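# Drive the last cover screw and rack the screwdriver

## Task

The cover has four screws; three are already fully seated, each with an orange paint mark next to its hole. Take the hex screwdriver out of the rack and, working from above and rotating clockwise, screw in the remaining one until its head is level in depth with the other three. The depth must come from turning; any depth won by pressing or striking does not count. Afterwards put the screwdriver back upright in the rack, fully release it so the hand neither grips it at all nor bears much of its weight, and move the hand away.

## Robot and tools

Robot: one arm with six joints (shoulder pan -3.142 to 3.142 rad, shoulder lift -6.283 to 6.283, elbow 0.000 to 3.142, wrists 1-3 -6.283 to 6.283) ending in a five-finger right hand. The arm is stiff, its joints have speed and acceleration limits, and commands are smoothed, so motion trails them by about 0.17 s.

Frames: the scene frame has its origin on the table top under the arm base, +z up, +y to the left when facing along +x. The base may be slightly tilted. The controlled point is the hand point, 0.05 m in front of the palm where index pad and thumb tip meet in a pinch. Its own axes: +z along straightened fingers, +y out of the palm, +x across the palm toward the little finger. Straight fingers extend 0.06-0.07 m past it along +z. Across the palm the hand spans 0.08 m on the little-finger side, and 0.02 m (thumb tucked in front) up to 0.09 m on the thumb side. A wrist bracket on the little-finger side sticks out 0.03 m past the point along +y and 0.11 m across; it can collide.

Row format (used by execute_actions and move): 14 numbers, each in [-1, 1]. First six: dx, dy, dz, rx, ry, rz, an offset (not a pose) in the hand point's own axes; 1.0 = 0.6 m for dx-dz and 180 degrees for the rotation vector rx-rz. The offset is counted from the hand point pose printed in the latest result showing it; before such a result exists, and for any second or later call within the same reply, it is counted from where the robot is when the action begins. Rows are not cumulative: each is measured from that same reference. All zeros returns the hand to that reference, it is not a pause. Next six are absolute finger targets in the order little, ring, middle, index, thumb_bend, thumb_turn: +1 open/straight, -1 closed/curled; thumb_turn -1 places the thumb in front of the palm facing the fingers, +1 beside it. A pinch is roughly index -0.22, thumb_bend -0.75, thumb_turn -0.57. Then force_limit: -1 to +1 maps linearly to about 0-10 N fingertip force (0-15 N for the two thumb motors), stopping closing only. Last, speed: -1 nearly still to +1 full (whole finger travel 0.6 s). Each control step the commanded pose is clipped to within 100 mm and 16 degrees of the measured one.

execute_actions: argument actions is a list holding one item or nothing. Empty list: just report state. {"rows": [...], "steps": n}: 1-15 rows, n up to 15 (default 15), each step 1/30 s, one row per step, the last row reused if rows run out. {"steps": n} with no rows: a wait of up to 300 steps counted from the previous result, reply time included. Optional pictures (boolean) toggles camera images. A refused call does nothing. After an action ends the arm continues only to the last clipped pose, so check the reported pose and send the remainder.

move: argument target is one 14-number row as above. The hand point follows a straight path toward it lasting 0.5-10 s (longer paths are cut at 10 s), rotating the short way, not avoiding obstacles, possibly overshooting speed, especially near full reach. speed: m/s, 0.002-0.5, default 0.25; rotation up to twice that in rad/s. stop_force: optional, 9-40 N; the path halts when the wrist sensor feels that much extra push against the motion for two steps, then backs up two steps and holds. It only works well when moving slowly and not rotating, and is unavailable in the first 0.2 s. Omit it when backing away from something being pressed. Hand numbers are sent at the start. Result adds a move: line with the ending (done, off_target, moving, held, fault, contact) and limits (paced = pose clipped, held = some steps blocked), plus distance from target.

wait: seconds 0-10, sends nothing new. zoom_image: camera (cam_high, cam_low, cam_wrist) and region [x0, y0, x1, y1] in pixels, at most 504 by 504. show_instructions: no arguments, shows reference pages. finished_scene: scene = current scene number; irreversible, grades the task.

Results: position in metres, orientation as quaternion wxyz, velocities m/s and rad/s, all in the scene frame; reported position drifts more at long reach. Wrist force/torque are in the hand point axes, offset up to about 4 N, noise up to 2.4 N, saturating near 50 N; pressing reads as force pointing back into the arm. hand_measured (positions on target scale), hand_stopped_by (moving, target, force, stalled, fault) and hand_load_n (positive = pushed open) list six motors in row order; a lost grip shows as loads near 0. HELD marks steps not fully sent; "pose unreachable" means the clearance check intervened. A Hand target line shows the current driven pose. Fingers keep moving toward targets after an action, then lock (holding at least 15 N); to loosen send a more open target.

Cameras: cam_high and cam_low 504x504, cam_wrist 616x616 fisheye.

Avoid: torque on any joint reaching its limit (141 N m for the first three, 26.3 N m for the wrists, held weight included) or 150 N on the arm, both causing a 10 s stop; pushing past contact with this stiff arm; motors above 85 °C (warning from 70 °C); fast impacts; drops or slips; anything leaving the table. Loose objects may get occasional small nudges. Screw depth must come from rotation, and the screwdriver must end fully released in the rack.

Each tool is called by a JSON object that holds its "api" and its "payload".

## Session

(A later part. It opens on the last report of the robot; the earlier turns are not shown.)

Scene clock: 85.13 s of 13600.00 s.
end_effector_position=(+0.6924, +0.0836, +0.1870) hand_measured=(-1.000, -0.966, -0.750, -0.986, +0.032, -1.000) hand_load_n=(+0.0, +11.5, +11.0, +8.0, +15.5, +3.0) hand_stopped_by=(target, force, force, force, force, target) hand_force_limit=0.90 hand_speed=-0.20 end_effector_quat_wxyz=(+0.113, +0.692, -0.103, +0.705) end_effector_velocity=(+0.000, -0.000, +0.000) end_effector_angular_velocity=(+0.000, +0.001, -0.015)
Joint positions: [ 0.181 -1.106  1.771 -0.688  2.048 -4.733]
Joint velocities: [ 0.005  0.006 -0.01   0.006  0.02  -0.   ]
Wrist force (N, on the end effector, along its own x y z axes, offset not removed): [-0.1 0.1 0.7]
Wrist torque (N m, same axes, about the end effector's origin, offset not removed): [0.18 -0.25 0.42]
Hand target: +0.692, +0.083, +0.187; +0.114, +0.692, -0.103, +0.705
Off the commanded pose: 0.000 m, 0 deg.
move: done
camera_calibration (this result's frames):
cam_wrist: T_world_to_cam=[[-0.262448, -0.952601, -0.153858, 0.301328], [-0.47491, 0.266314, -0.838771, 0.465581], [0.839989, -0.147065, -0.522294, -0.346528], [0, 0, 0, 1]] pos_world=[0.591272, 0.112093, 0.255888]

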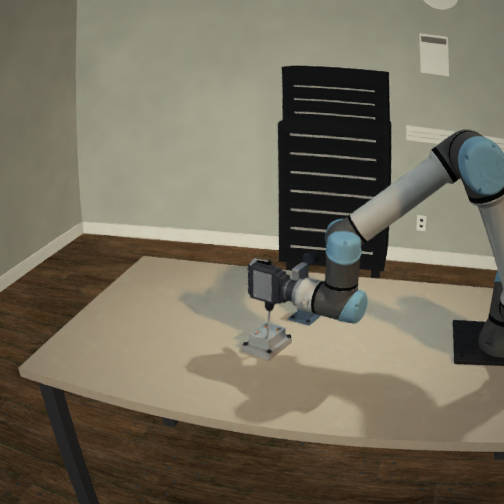

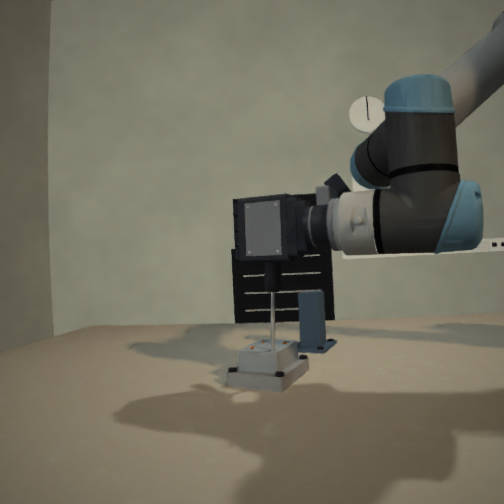

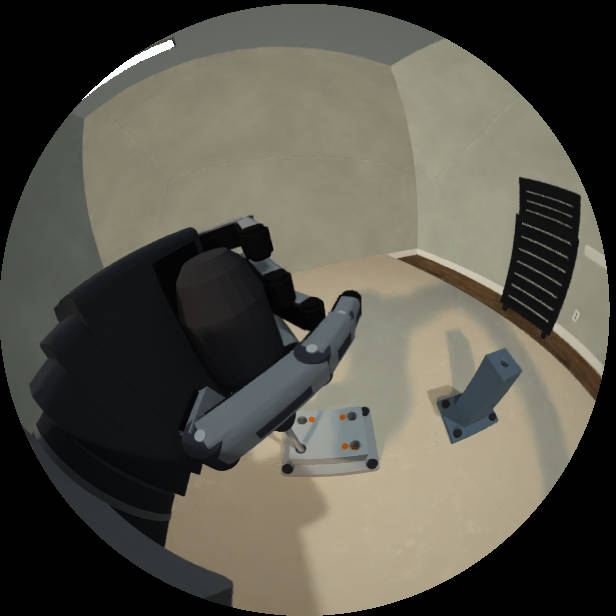

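{"api": "move", "payload": {"target": [0,0,0,0,0,0,-0.2,-0.2,-0.2,-0.2,0.45,-1,0.4,0.5], "speed": 0.01}}

{"api": "move", "payload": {"target": [0,-0.088,0.006,0.3,0,0,-0.2,-0.2,-0.2,-0.2,0.45,-1,0.4,0.5], "speed": 0.4}}

{"api": "move", "payload": {"target": [0,0,0,0,0,0,-1,-1,-1,-1,-1,-1,0.9,-0.2], "speed": 0.01}}

{"api": "move", "payload": {"target": [-0.0008,0.047,-0.075,-0.3,0,0,-1,-1,-1,-1,-1,-1,0.9,-0.2], "speed": 0.4}}

{"api": "move", "payload": {"target": [0,0,0,0,0,0,-0.2,-0.2,-0.2,-0.2,0.45,-1,0.4,0.5], "speed": 0.01}}

{"api": "move", "payload": {"target": [0,-0.088,0.006,0.3,0,0,-0.2,-0.2,-0.2,-0.2,0.45,-1,0.4,0.5], "speed": 0.4}}

{"api": "move", "payload": {"target": [0,0,0,0,0,0,-1,-1,-1,-1,-1,-1,0.9,-0.2], "speed": 0.01}}

{"api": "move", "payload": {"target": [-0.0008,0.047,-0.075,-0.3,0,0,-1,-1,-1,-1,-1,-1,0.9,-0.2], "speed": 0.4}}

{"api": "move", "payload": {"target": [0,0,0,0,0,0,-0.2,-0.2,-0.2,-0.2,0.45,-1,0.4,0.5], "speed": 0.01}}

{"api": "move", "payload": {"target": [0,-0.088,0.006,0.3,0,0,-0.2,-0.2,-0.2,-0.2,0.45,-1,0.4,0.5], "speed": 0.4}}

{"api": "move", "payload": {"target": [0,0,0,0,0,0,-1,-1,-1,-1,-1,-1,0.9,-0.2], "speed": 0.01}}

{"api": "move", "payload": {"target": [-0.0008,0.047,-0.075,-0.3,0,0,-1,-1,-1,-1,-1,-1,0.9,-0.2], "speed": 0.4}}

{"api": "zoom_image", "payload": {"camera": "cam_low", "region": [235,260,315,360]}}

Scene clock: 88.50 s of 13600.00 s.
end_effector_position=(+0.6924, +0.0837, +0.1870) hand_measured=(-0.200, -0.200, -0.200, -0.200, +0.450, -1.000) hand_load_n=(+0.0, +0.0, +0.0, +0.0, +0.0, +0.0) hand_stopped_by=(target, target, target, target, target, target) hand_force_limit=0.40 hand_speed=0.50 end_effector_quat_wxyz=(+0.113, +0.692, -0.103, +0.705) end_effector_velocity=(+0.000, -0.001, +0.000) end_effector_angular_velocity=(+0.000, -0.001, -0.000)
Joint positions: [ 0.181 -1.106  1.771 -0.688  2.048 -4.733]
Joint velocities: [-0.001 -0.001  0.001 -0.001 -0.001  0.   ]
Wrist force (N, on the end effector, along its own x y z axes, offset not removed): [0.5 1.2 1.1]
Wrist torque (N m, same axes, about the end effector's origin, offset not removed): [0.26 -0.05 0.12]
Hand target: +0.692, +0.084, +0.187; +0.113, +0.692, -0.103, +0.705
Off the commanded pose: 0.000 m, 0 deg.
move: done
camera_calibration (this result's frames):
cam_wrist: T_world_to_cam=[[-0.262517, -0.952588, -0.15382, 0.301413], [-0.474878, 0.266313, -0.83879, 0.465579], [0.839986, -0.14715, -0.522274, -0.346516], [0, 0, 0, 1]] pos_world=[0.591288, 0.112143, 0.255911]

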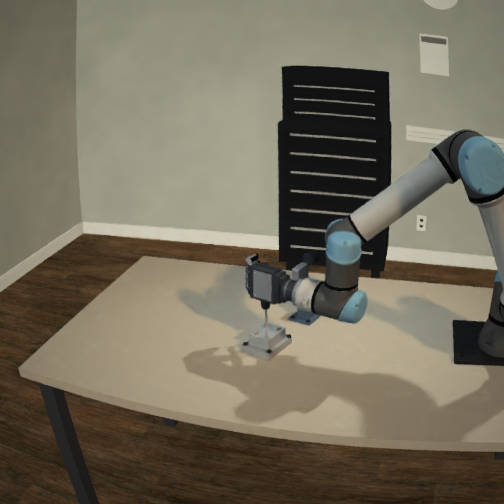

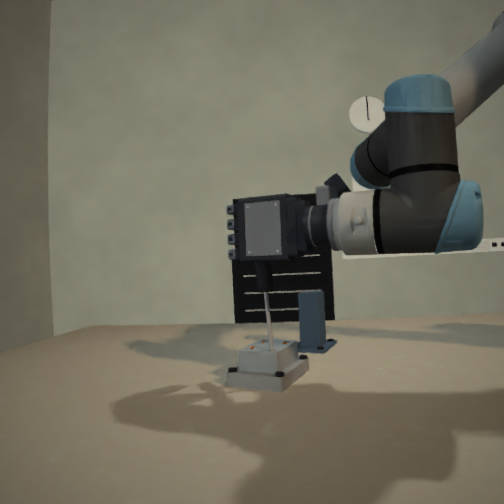

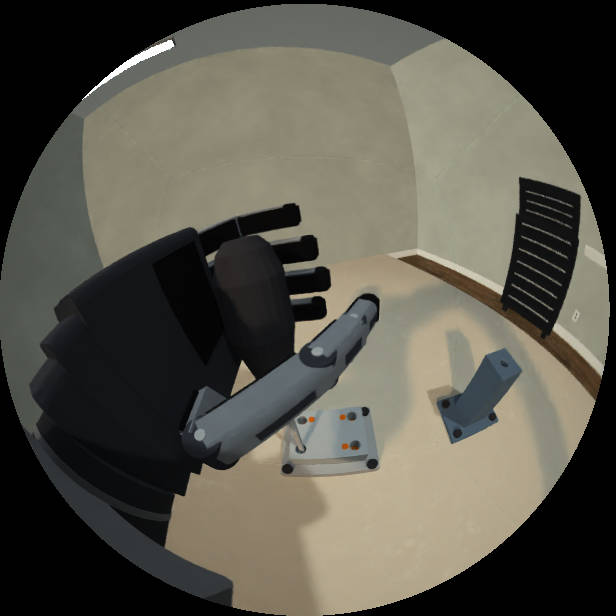

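Scene clock: 90.40 s of 13600.00 s.
end_effector_position=(+0.7114, +0.1327, +0.1864) hand_measured=(-0.200, -0.200, -0.200, -0.200, +0.450, -1.000) hand_load_n=(+0.0, +0.0, +0.0, +0.0, +0.0, +0.0) hand_stopped_by=(target, target, target, target, target, target) hand_force_limit=0.40 hand_speed=0.50 end_effector_quat_wxyz=(-0.213, +0.669, +0.228, +0.675) end_effector_velocity=(+0.001, +0.001, -0.000) end_effector_angular_velocity=(-0.000, +0.002, +0.015)
Joint positions: [-0.204 -1.194  1.899 -0.709  0.722 -4.731]
Joint velocities: [-0.005  0.005 -0.008  0.005 -0.02  -0.001]
Wrist force (N, on the end effector, along its own x y z axes, offset not removed): [0.3 2.2 0.0]
Wrist torque (N m, same axes, about the end effector's origin, offset not removed): [0.43 -0.05 0.13]
Hand target: +0.712, +0.133, +0.186; -0.213, +0.669, +0.229, +0.675
Off the commanded pose: 0.000 m, 0 deg.
move: done
camera_calibration (this result's frames):
cam_wrist: T_world_to_cam=[[0.613318, -0.776722, -0.143329, -0.295365], [-0.502035, -0.243272, -0.829927, 0.546309], [0.609755, 0.580965, -0.539145, -0.285273], [0, 0, 0, 1]] pos_world=[0.629366, 0.0692189, 0.257259]

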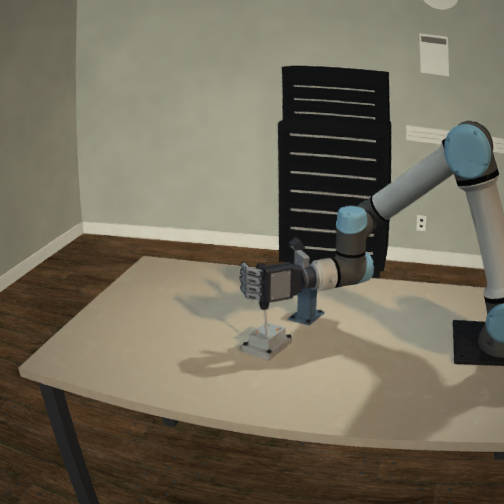

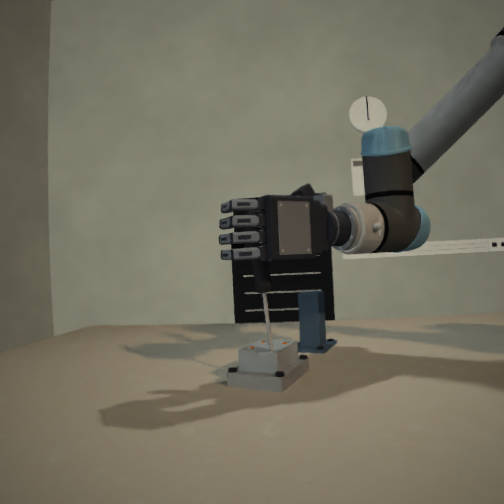

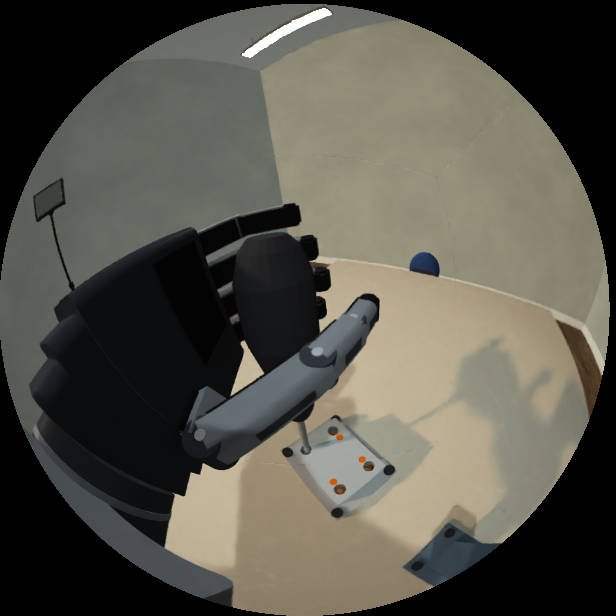

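Scene clock: 91.27 s of 13600.00 s.
end_effector_position=(+0.7115, +0.1327, +0.1864) hand_measured=(-1.000, -0.968, -0.750, -0.986, +0.032, -1.000) hand_load_n=(+0.0, +11.0, +11.0, +12.0, +15.5, +2.5) hand_stopped_by=(target, force, force, force, force, target) hand_force_limit=0.90 hand_speed=-0.20 end_effector_quat_wxyz=(-0.213, +0.669, +0.228, +0.675) end_effector_velocity=(-0.000, +0.001, -0.000) end_effector_angular_velocity=(+0.000, +0.000, +0.002)
Joint positions: [-0.204 -1.194  1.898 -0.709  0.722 -4.732]
Joint velocities: [ 0.002  0.     0.001 -0.001 -0.     0.   ]
Wrist force (N, on the end effector, along its own x y z axes, offset not removed): [5.9 1.1 1.9]
Wrist torque (N m, same axes, about the end effector's origin, offset not removed): [0.19 -0.42 0.13]
Hand target: +0.711, +0.133, +0.186; -0.213, +0.669, +0.228, +0.675
Off the commanded pose: 0.000 m, 0 deg.
move: done
camera_calibration (this result's frames):
cam_wrist: T_world_to_cam=[[0.6133, -0.776758, -0.143211, -0.295419], [-0.501937, -0.243288, -0.829982, 0.54631], [0.609854, 0.580911, -0.539092, -0.285313], [0, 0, 0, 1]] pos_world=[0.629393, 0.0691831, 0.25731]

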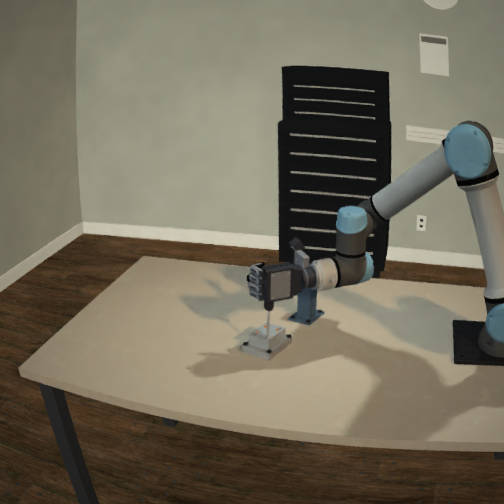

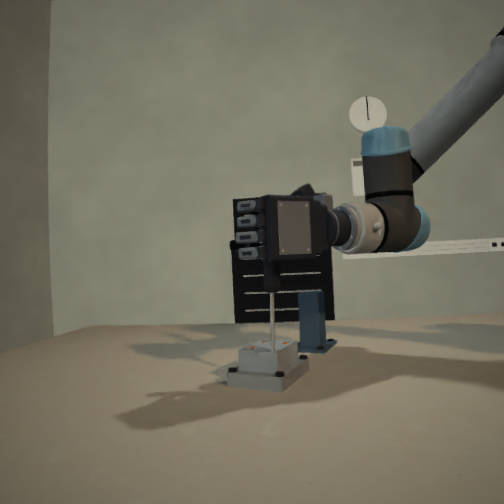

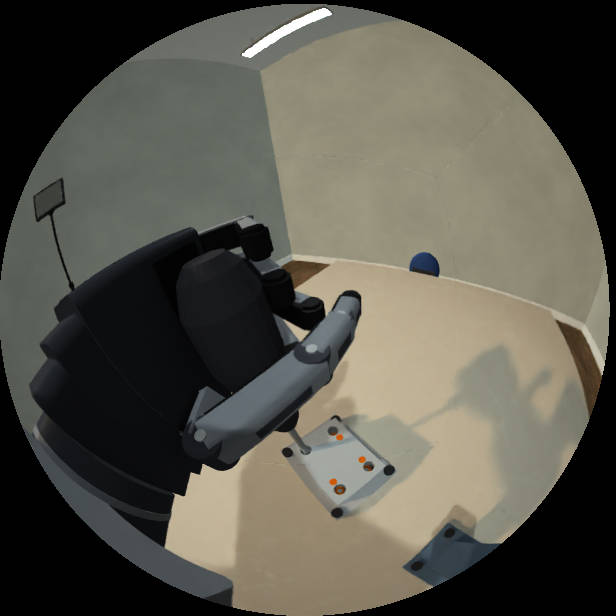

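Scene clock: 93.17 s of 13600.00 s.
end_effector_position=(+0.6921, +0.0835, +0.1865) hand_measured=(-1.000, -0.968, -0.750, -0.986, +0.032, -1.000) hand_load_n=(+0.0, +12.0, +11.0, +7.5, +15.5, +2.0) hand_stopped_by=(target, force, force, force, force, target) hand_force_limit=0.90 hand_speed=-0.20 end_effector_quat_wxyz=(+0.113, +0.692, -0.103, +0.705) end_effector_velocity=(+0.001, -0.001, +0.000) end_effector_angular_velocity=(+0.000, +0.000, -0.017)
Joint positions: [ 0.181 -1.106  1.773 -0.69   2.048 -4.733]
Joint velocities: [ 0.004  0.006 -0.012  0.005  0.021 -0.   ]
Wrist force (N, on the end effector, along its own x y z axes, offset not removed): [2.8 1.7 -0.6]
Wrist torque (N m, same axes, about the end effector's origin, offset not removed): [0.48 -0.21 0.36]
Hand target: +0.692, +0.083, +0.187; +0.114, +0.692, -0.103, +0.705
Off the commanded pose: 0.000 m, 0 deg.
move: done
camera_calibration (this result's frames):
cam_wrist: T_world_to_cam=[[-0.262502, -0.952583, -0.153877, 0.301093], [-0.474592, 0.266304, -0.838954, 0.464889], [0.840152, -0.147199, -0.521994, -0.346664], [0, 0, 0, 1]] pos_world=[0.590921, 0.111985, 0.255395]

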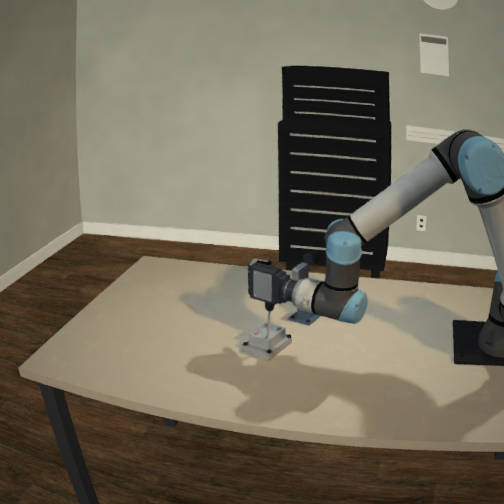

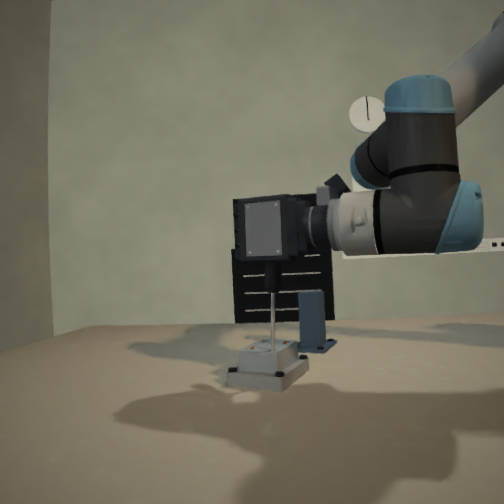

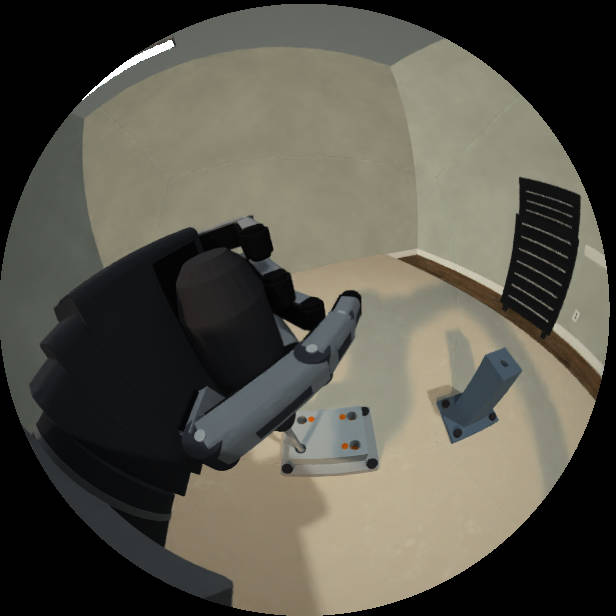

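Scene clock: 93.77 s of 13600.00 s.
end_effector_position=(+0.6921, +0.0836, +0.1865) hand_measured=(-0.200, -0.200, -0.200, -0.200, +0.450, -1.000) hand_load_n=(+0.0, +0.0, +0.0, +0.0, +0.0, +0.0) hand_stopped_by=(target, target, target, target, target, target) hand_force_limit=0.40 hand_speed=0.50 end_effector_quat_wxyz=(+0.113, +0.692, -0.103, +0.705) end_effector_velocity=(-0.000, +0.000, -0.000) end_effector_angular_velocity=(-0.000, -0.000, +0.001)
Joint positions: [ 0.181 -1.106  1.773 -0.69   2.048 -4.733]
Joint velocities: [-0.    -0.     0.001 -0.001 -0.002 -0.   ]
Wrist force (N, on the end effector, along its own x y z axes, offset not removed): [0.2 1.0 1.7]
Wrist torque (N m, same axes, about the end effector's origin, offset not removed): [0.09 -0.01 0.10]
Hand target: +0.692, +0.083, +0.187; +0.113, +0.692, -0.103, +0.705
Off the commanded pose: 0.000 m, 0 deg.
move: done
camera_calibration (this result's frames):
cam_wrist: T_world_to_cam=[[-0.262385, -0.952617, -0.153865, 0.301114], [-0.474622, 0.266235, -0.838959, 0.464921], [0.840171, -0.147103, -0.52199, -0.346678], [0, 0, 0, 1]] pos_world=[0.590938, 0.112071, 0.255418]

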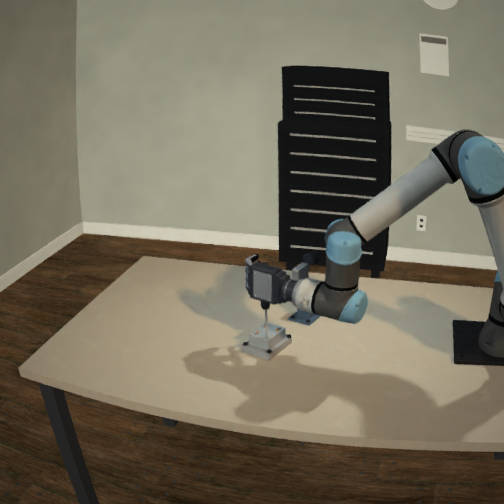

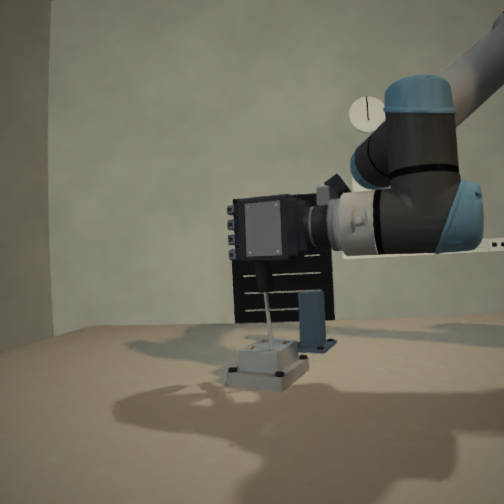

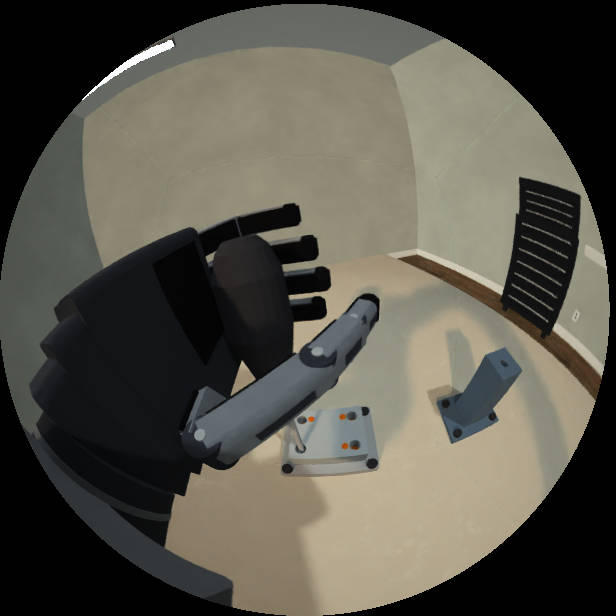

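Scene clock: 95.67 s of 13600.00 s.
end_effector_position=(+0.7111, +0.1326, +0.1859) hand_measured=(-0.200, -0.200, -0.200, -0.200, +0.450, -1.000) hand_load_n=(+0.0, +0.0, +0.0, +0.0, +0.0, +0.0) hand_stopped_by=(target, target, target, target, target, target) hand_force_limit=0.40 hand_speed=0.50 end_effector_quat_wxyz=(-0.213, +0.669, +0.228, +0.675) end_effector_velocity=(+0.001, +0.001, +0.001) end_effector_angular_velocity=(-0.001, -0.000, +0.016)
Joint positions: [-0.205 -1.194  1.9   -0.711  0.722 -4.731]
Joint velocities: [-0.005  0.004 -0.008  0.005 -0.022 -0.001]
Wrist force (N, on the end effector, along its own x y z axes, offset not removed): [0.0 2.3 1.2]
Wrist torque (N m, same axes, about the end effector's origin, offset not removed): [0.37 0.03 0.08]
Hand target: +0.711, +0.133, +0.186; -0.213, +0.668, +0.229, +0.675
Off the commanded pose: 0.000 m, 0 deg.
move: done
camera_calibration (this result's frames):
cam_wrist: T_world_to_cam=[[0.613431, -0.776677, -0.143091, -0.295409], [-0.50174, -0.243352, -0.830082, 0.545581], [0.609885, 0.580993, -0.53897, -0.285408], [0, 0, 0, 1]] pos_world=[0.629019, 0.06915, 0.256781]

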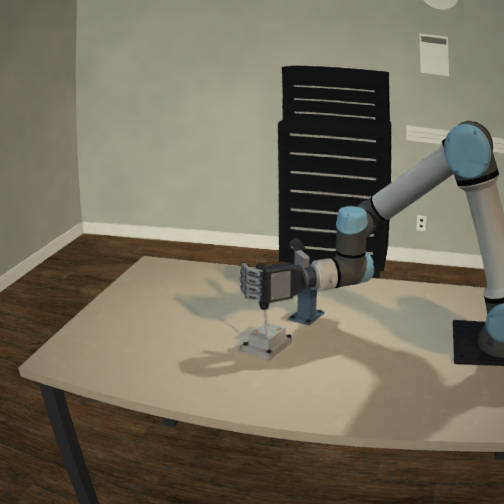

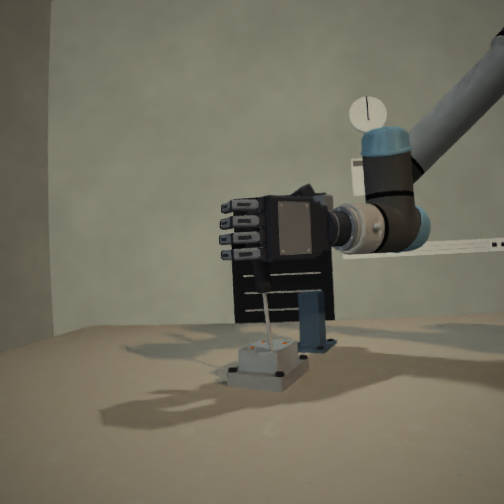

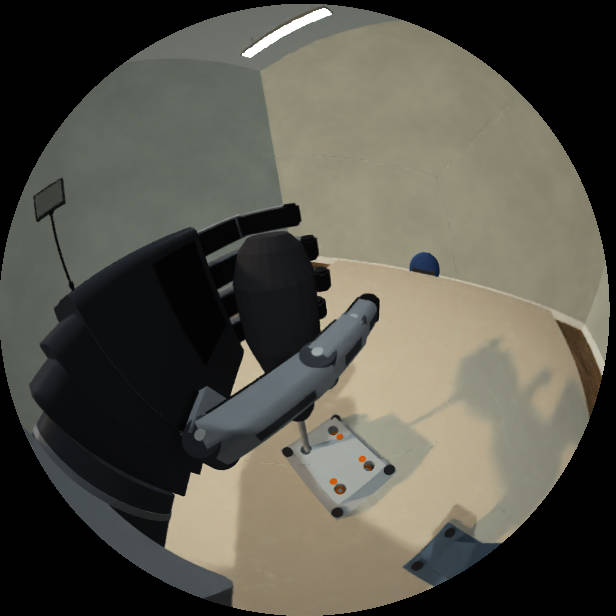

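Scene clock: 96.53 s of 13600.00 s.
end_effector_position=(+0.7111, +0.1326, +0.1860) hand_measured=(-1.000, -0.968, -0.750, -0.986, +0.032, -1.000) hand_load_n=(+0.0, +11.0, +11.0, +12.0, +15.5, +3.0) hand_stopped_by=(target, force, force, force, force, target) hand_force_limit=0.90 hand_speed=-0.20 end_effector_quat_wxyz=(-0.213, +0.669, +0.228, +0.675) end_effector_velocity=(+0.000, -0.001, -0.001) end_effector_angular_velocity=(+0.000, +0.001, -0.002)
Joint positions: [-0.205 -1.194  1.9   -0.711  0.722 -4.731]
Joint velocities: [-0.001  0.001  0.     0.001  0.001 -0.   ]
Wrist force (N, on the end effector, along its own x y z axes, offset not removed): [3.0 3.2 1.3]
Wrist torque (N m, same axes, about the end effector's origin, offset not removed): [0.49 -0.07 0.21]
Hand target: +0.711, +0.133, +0.186; -0.213, +0.669, +0.228, +0.675
Off the commanded pose: 0.000 m, 0 deg.
move: done
camera_calibration (this result's frames):
cam_wrist: T_world_to_cam=[[0.613408, -0.776715, -0.142985, -0.295456], [-0.501656, -0.243362, -0.83013, 0.545582], [0.609978, 0.580937, -0.538924, -0.285444], [0, 0, 0, 1]] pos_world=[0.629044, 0.069114, 0.256826]

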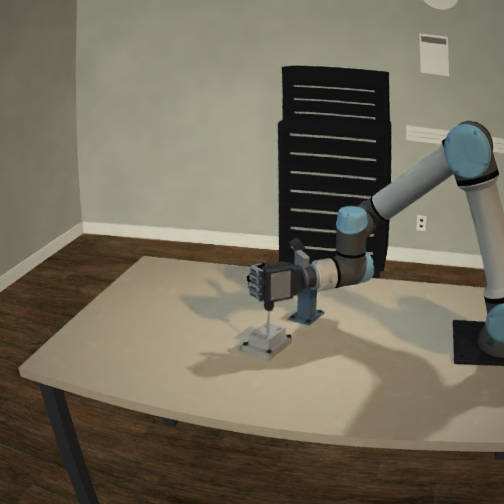

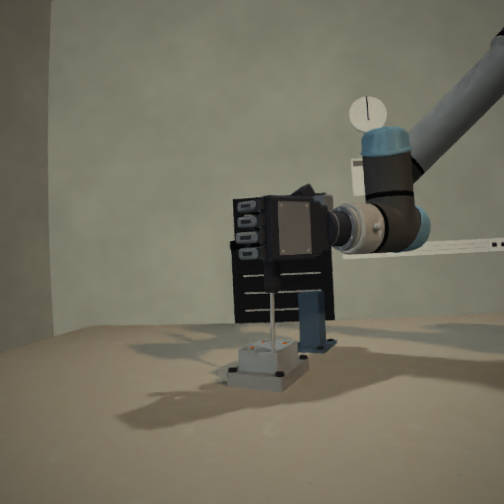

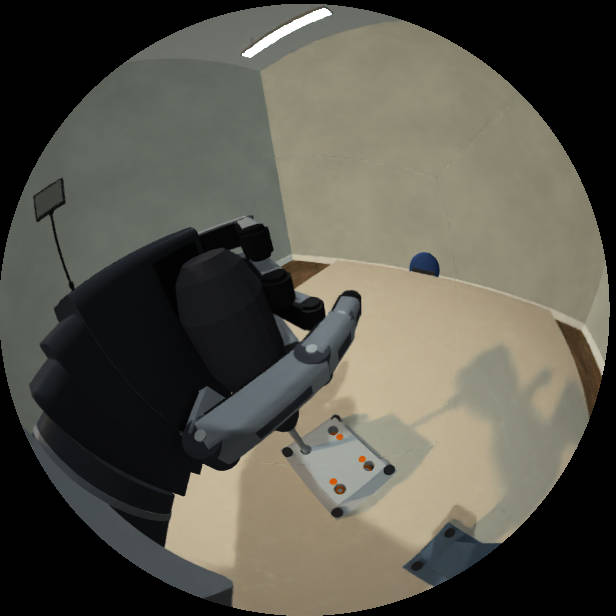

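Scene clock: 98.43 s of 13600.00 s.
end_effector_position=(+0.6918, +0.0834, +0.1860) hand_measured=(-1.000, -0.968, -0.750, -0.986, +0.032, -1.000) hand_load_n=(+0.0, +12.0, +11.0, +7.5, +15.5, +2.5) hand_stopped_by=(target, force, force, force, force, target) hand_force_limit=0.90 hand_speed=-0.20 end_effector_quat_wxyz=(+0.113, +0.692, -0.103, +0.705) end_effector_velocity=(+0.000, -0.001, -0.000) end_effector_angular_velocity=(+0.000, +0.001, -0.018)
Joint positions: [ 0.181 -1.106  1.774 -0.692  2.048 -4.733]
Joint velocities: [ 0.004  0.007 -0.011  0.006  0.022 -0.   ]
Wrist force (N, on the end effector, along its own x y z axes, offset not removed): [2.7 1.2 -0.7]
Wrist torque (N m, same axes, about the end effector's origin, offset not removed): [0.52 -0.34 0.36]
Hand target: +0.692, +0.083, +0.186; +0.114, +0.692, -0.103, +0.705
Off the commanded pose: 0.000 m, 0 deg.
move: done
camera_calibration (this result's frames):
cam_wrist: T_world_to_cam=[[-0.262373, -0.952611, -0.153925, 0.300796], [-0.474345, 0.266233, -0.839117, 0.464229], [0.840332, -0.147148, -0.521719, -0.346821], [0, 0, 0, 1]] pos_world=[0.59057, 0.111914, 0.254899]

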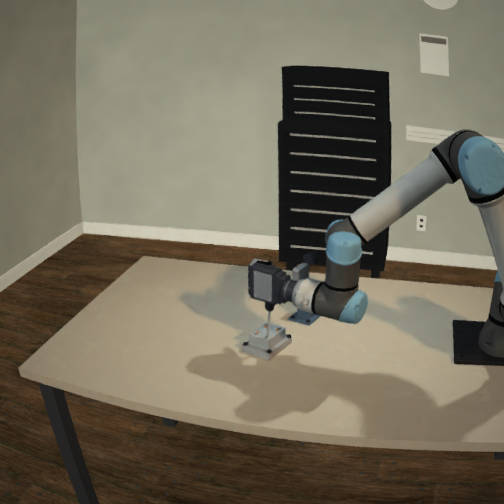

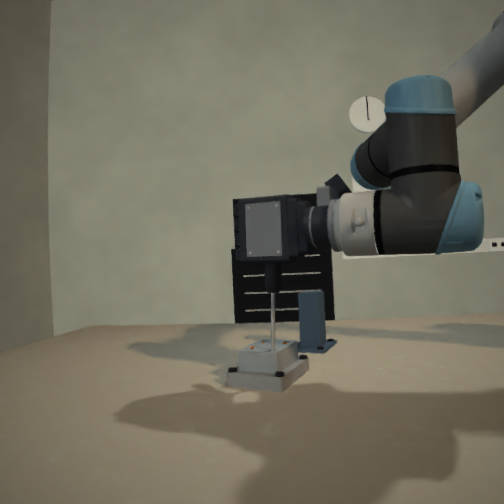

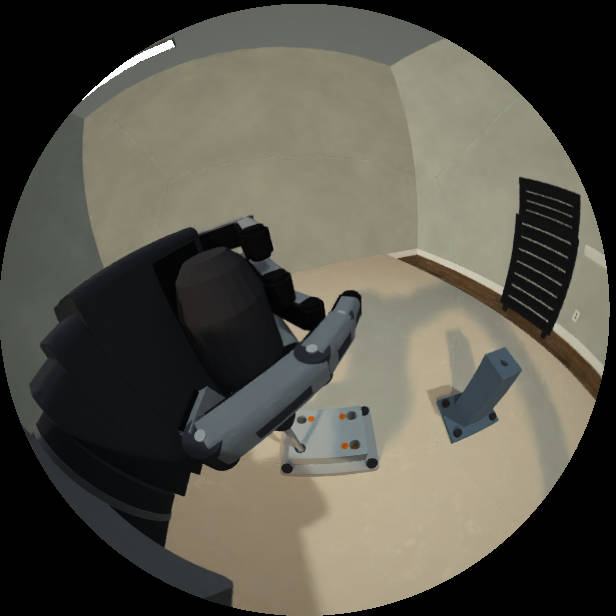

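Scene clock: 99.03 s of 13600.00 s.
end_effector_position=(+0.6918, +0.0835, +0.1861) hand_measured=(-0.200, -0.200, -0.200, -0.200, +0.450, -1.000) hand_load_n=(+0.0, +0.0, +0.0, +0.0, +0.0, +0.0) hand_stopped_by=(target, target, target, target, target, target) hand_force_limit=0.40 hand_speed=0.50 end_effector_quat_wxyz=(+0.113, +0.692, -0.103, +0.705) end_effector_velocity=(+0.000, +0.000, -0.000) end_effector_angular_velocity=(-0.000, +0.000, +0.001)
Joint positions: [ 0.181 -1.106  1.774 -0.692  2.048 -4.733]
Joint velocities: [-0.    -0.     0.    -0.    -0.001 -0.   ]
Wrist force (N, on the end effector, along its own x y z axes, offset not removed): [-1.5 1.4 1.5]
Wrist torque (N m, same axes, about the end effector's origin, offset not removed): [0.19 0.22 -0.04]
Hand target: +0.692, +0.083, +0.186; +0.113, +0.692, -0.103, +0.705
Off the commanded pose: 0.000 m, 0 deg.
move: done
camera_calibration (this result's frames):
cam_wrist: T_world_to_cam=[[-0.262254, -0.952646, -0.153912, 0.300818], [-0.474367, 0.266161, -0.839127, 0.464261], [0.840356, -0.147054, -0.521706, -0.346839], [0, 0, 0, 1]] pos_world=[0.590589, 0.112001, 0.254926]

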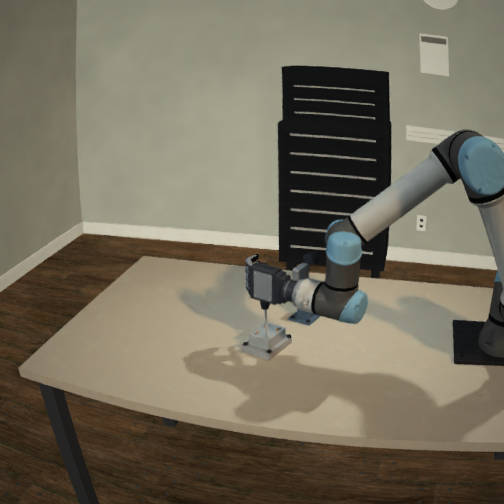

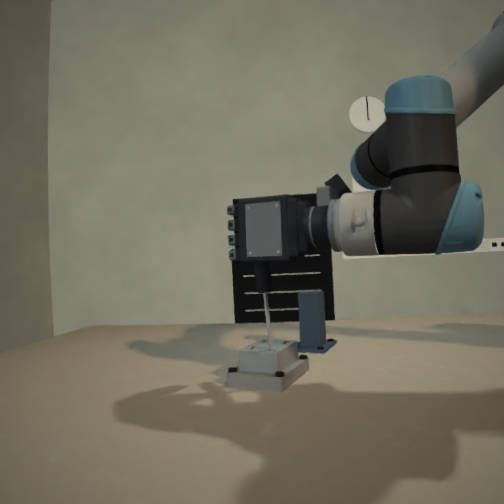

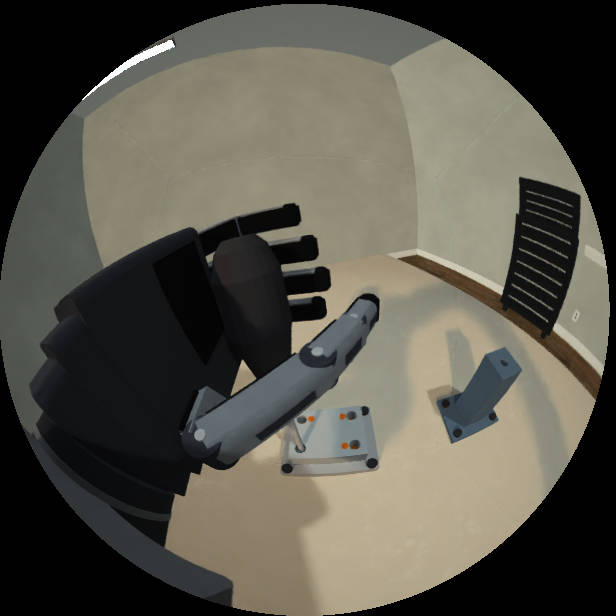

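Scene clock: 100.93 s of 13600.00 s.
end_effector_position=(+0.7108, +0.1326, +0.1855) hand_measured=(-0.200, -0.200, -0.200, -0.200, +0.450, -1.000) hand_load_n=(+0.0, +0.0, +0.0, +0.0, +0.0, +0.0) hand_stopped_by=(target, target, target, target, target, target) hand_force_limit=0.40 hand_speed=0.50 end_effector_quat_wxyz=(-0.213, +0.669, +0.228, +0.675) end_effector_velocity=(+0.001, +0.002, -0.001) end_effector_angular_velocity=(-0.000, +0.002, +0.017)
Joint positions: [-0.205 -1.194  1.902 -0.713  0.721 -4.731]
Joint velocities: [-0.004  0.005 -0.007  0.005 -0.02  -0.001]
Wrist force (N, on the end effector, along its own x y z axes, offset not removed): [-0.1 2.2 0.9]
Wrist torque (N m, same axes, about the end effector's origin, offset not removed): [0.43 0.03 0.01]
Hand target: +0.711, +0.133, +0.185; -0.213, +0.668, +0.229, +0.675
Off the commanded pose: 0.000 m, 0 deg.
move: done
camera_calibration (this result's frames):
cam_wrist: T_world_to_cam=[[0.613543, -0.776632, -0.142856, -0.295452], [-0.501445, -0.243428, -0.830238, 0.544854], [0.610014, 0.581021, -0.538792, -0.285544], [0, 0, 0, 1]] pos_world=[0.628673, 0.0690827, 0.256303]

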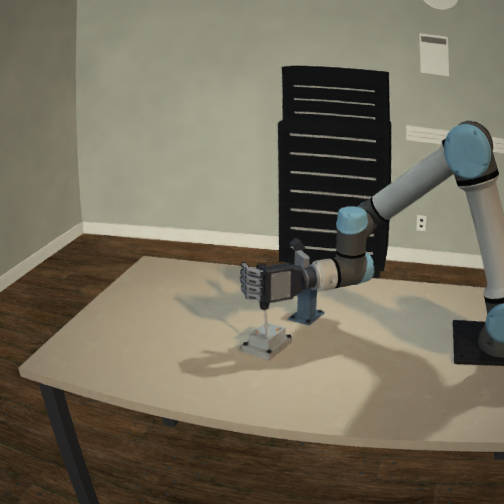

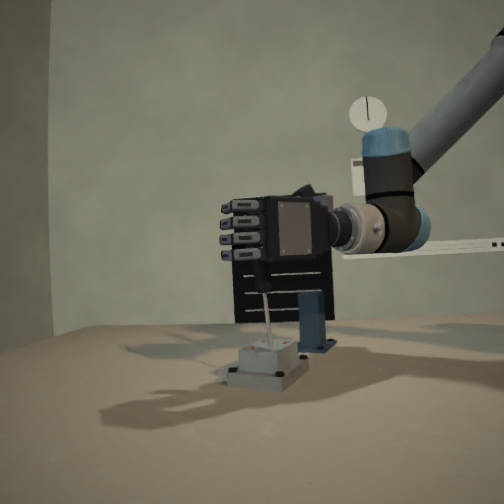

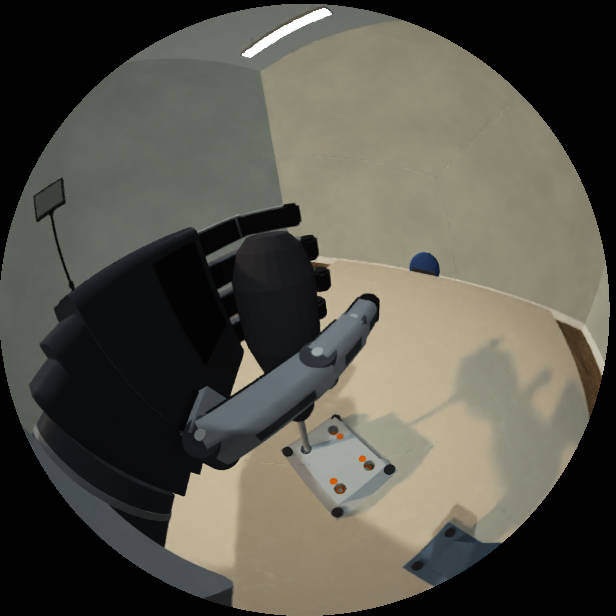

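Scene clock: 101.80 s of 13600.00 s.
end_effector_position=(+0.7108, +0.1325, +0.1855) hand_measured=(-1.000, -0.968, -0.750, -0.988, +0.032, -1.000) hand_load_n=(+0.0, +11.0, +11.0, +12.0, +15.5, +3.0) hand_stopped_by=(target, force, force, force, force, target) hand_force_limit=0.90 hand_speed=-0.20 end_effector_quat_wxyz=(-0.213, +0.669, +0.228, +0.675) end_effector_velocity=(-0.001, +0.001, -0.000) end_effector_angular_velocity=(+0.000, +0.001, +0.002)
Joint positions: [-0.205 -1.194  1.902 -0.713  0.721 -4.731]
Joint velocities: [ 0.001 -0.     0.001  0.001 -0.001 -0.   ]
Wrist force (N, on the end effector, along its own x y z axes, offset not removed): [2.4 2.9 1.5]
Wrist torque (N m, same axes, about the end effector's origin, offset not removed): [0.43 -0.07 0.16]
Hand target: +0.711, +0.133, +0.185; -0.213, +0.669, +0.228, +0.675
Off the commanded pose: 0.000 m, 0 deg.
move: done
camera_calibration (this result's frames):
cam_wrist: T_world_to_cam=[[0.613518, -0.776668, -0.142768, -0.295492], [-0.50138, -0.243435, -0.830275, 0.544855], [0.610094, 0.58097, -0.538758, -0.285574], [0, 0, 0, 1]] pos_world=[0.628696, 0.0690473, 0.256338]

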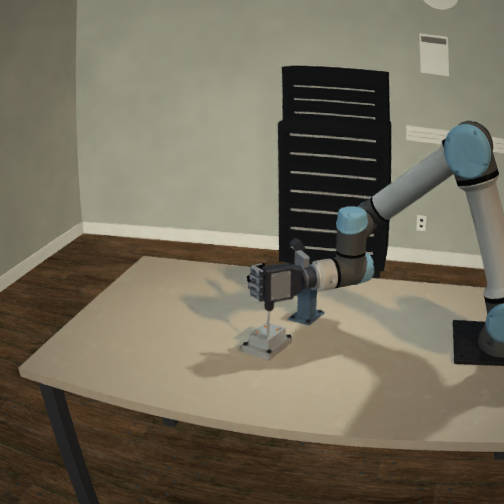

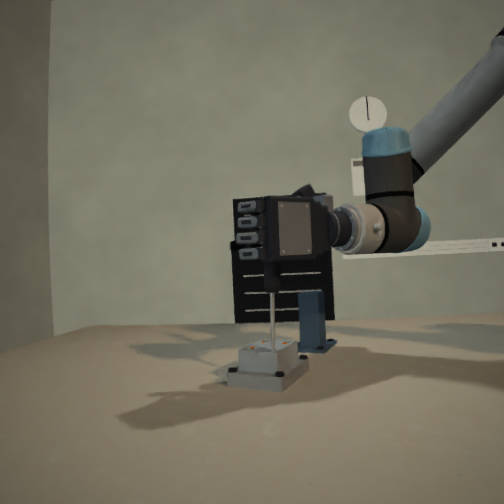

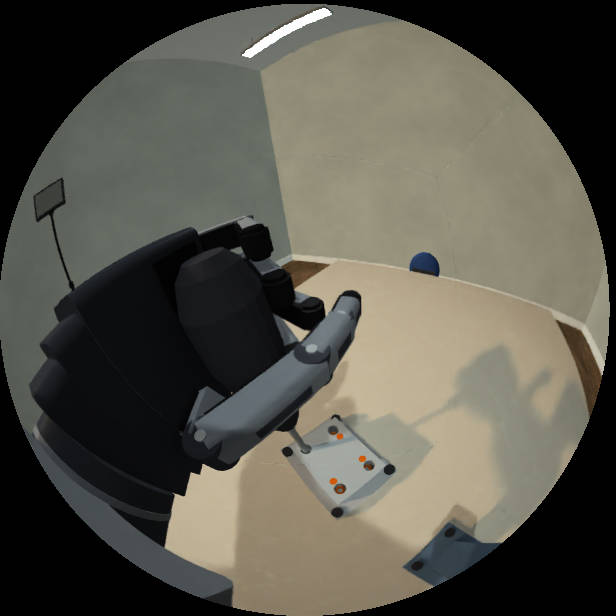

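Scene clock: 103.70 s of 13600.00 s.
end_effector_position=(+0.6914, +0.0834, +0.1856) hand_measured=(-1.000, -0.968, -0.750, -0.986, +0.032, -1.000) hand_load_n=(+0.0, +12.0, +11.0, +7.5, +15.5, +2.0) hand_stopped_by=(target, force, force, force, force, target) hand_force_limit=0.90 hand_speed=-0.20 end_effector_quat_wxyz=(+0.113, +0.692, -0.103, +0.705) end_effector_velocity=(+0.001, -0.002, +0.000) end_effector_angular_velocity=(+0.000, +0.000, -0.018)
Joint positions: [ 0.181 -1.106  1.776 -0.694  2.047 -4.734]
Joint velocities: [ 0.003  0.006 -0.012  0.006  0.021 -0.   ]
Wrist force (N, on the end effector, along its own x y z axes, offset not removed): [1.6 0.6 0.3]
Wrist torque (N m, same axes, about the end effector's origin, offset not removed): [0.28 -0.13 0.32]
Hand target: +0.692, +0.083, +0.186; +0.114, +0.692, -0.103, +0.705
Off the commanded pose: 0.000 m, 0 deg.
move: done
camera_calibration (this result's frames):
cam_wrist: T_world_to_cam=[[-0.262245, -0.952639, -0.153971, 0.300498], [-0.47411, 0.266162, -0.839272, 0.463569], [0.840504, -0.147095, -0.521455, -0.346973], [0, 0, 0, 1]] pos_world=[0.590219, 0.111844, 0.254398]

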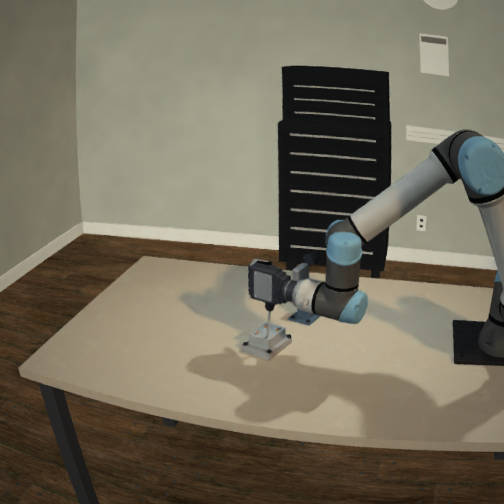

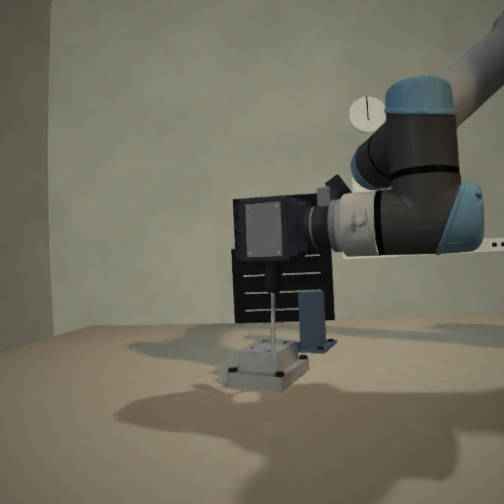

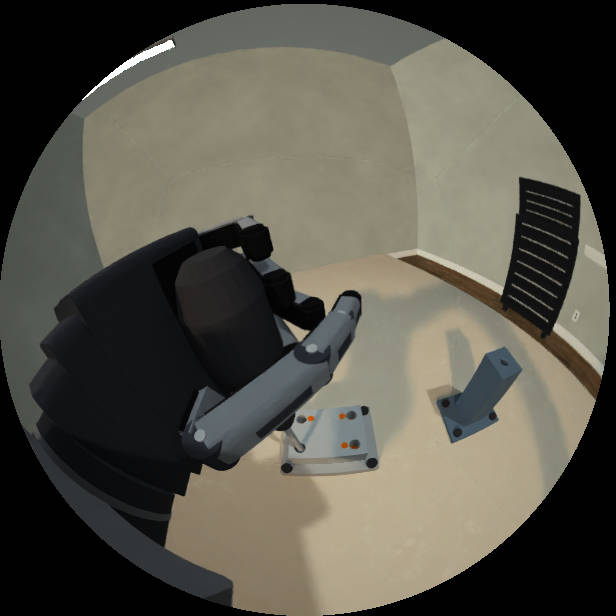

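Region (235, 260, 315, 360) of cam_low's 504x504 image, scaled by 5.040, with more detail than that image has; it fills the left 403 columns of this view, and the rest is white.

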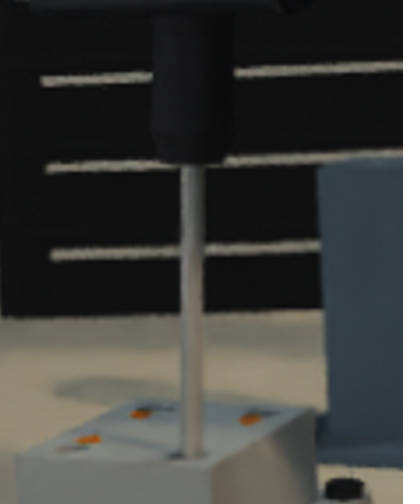

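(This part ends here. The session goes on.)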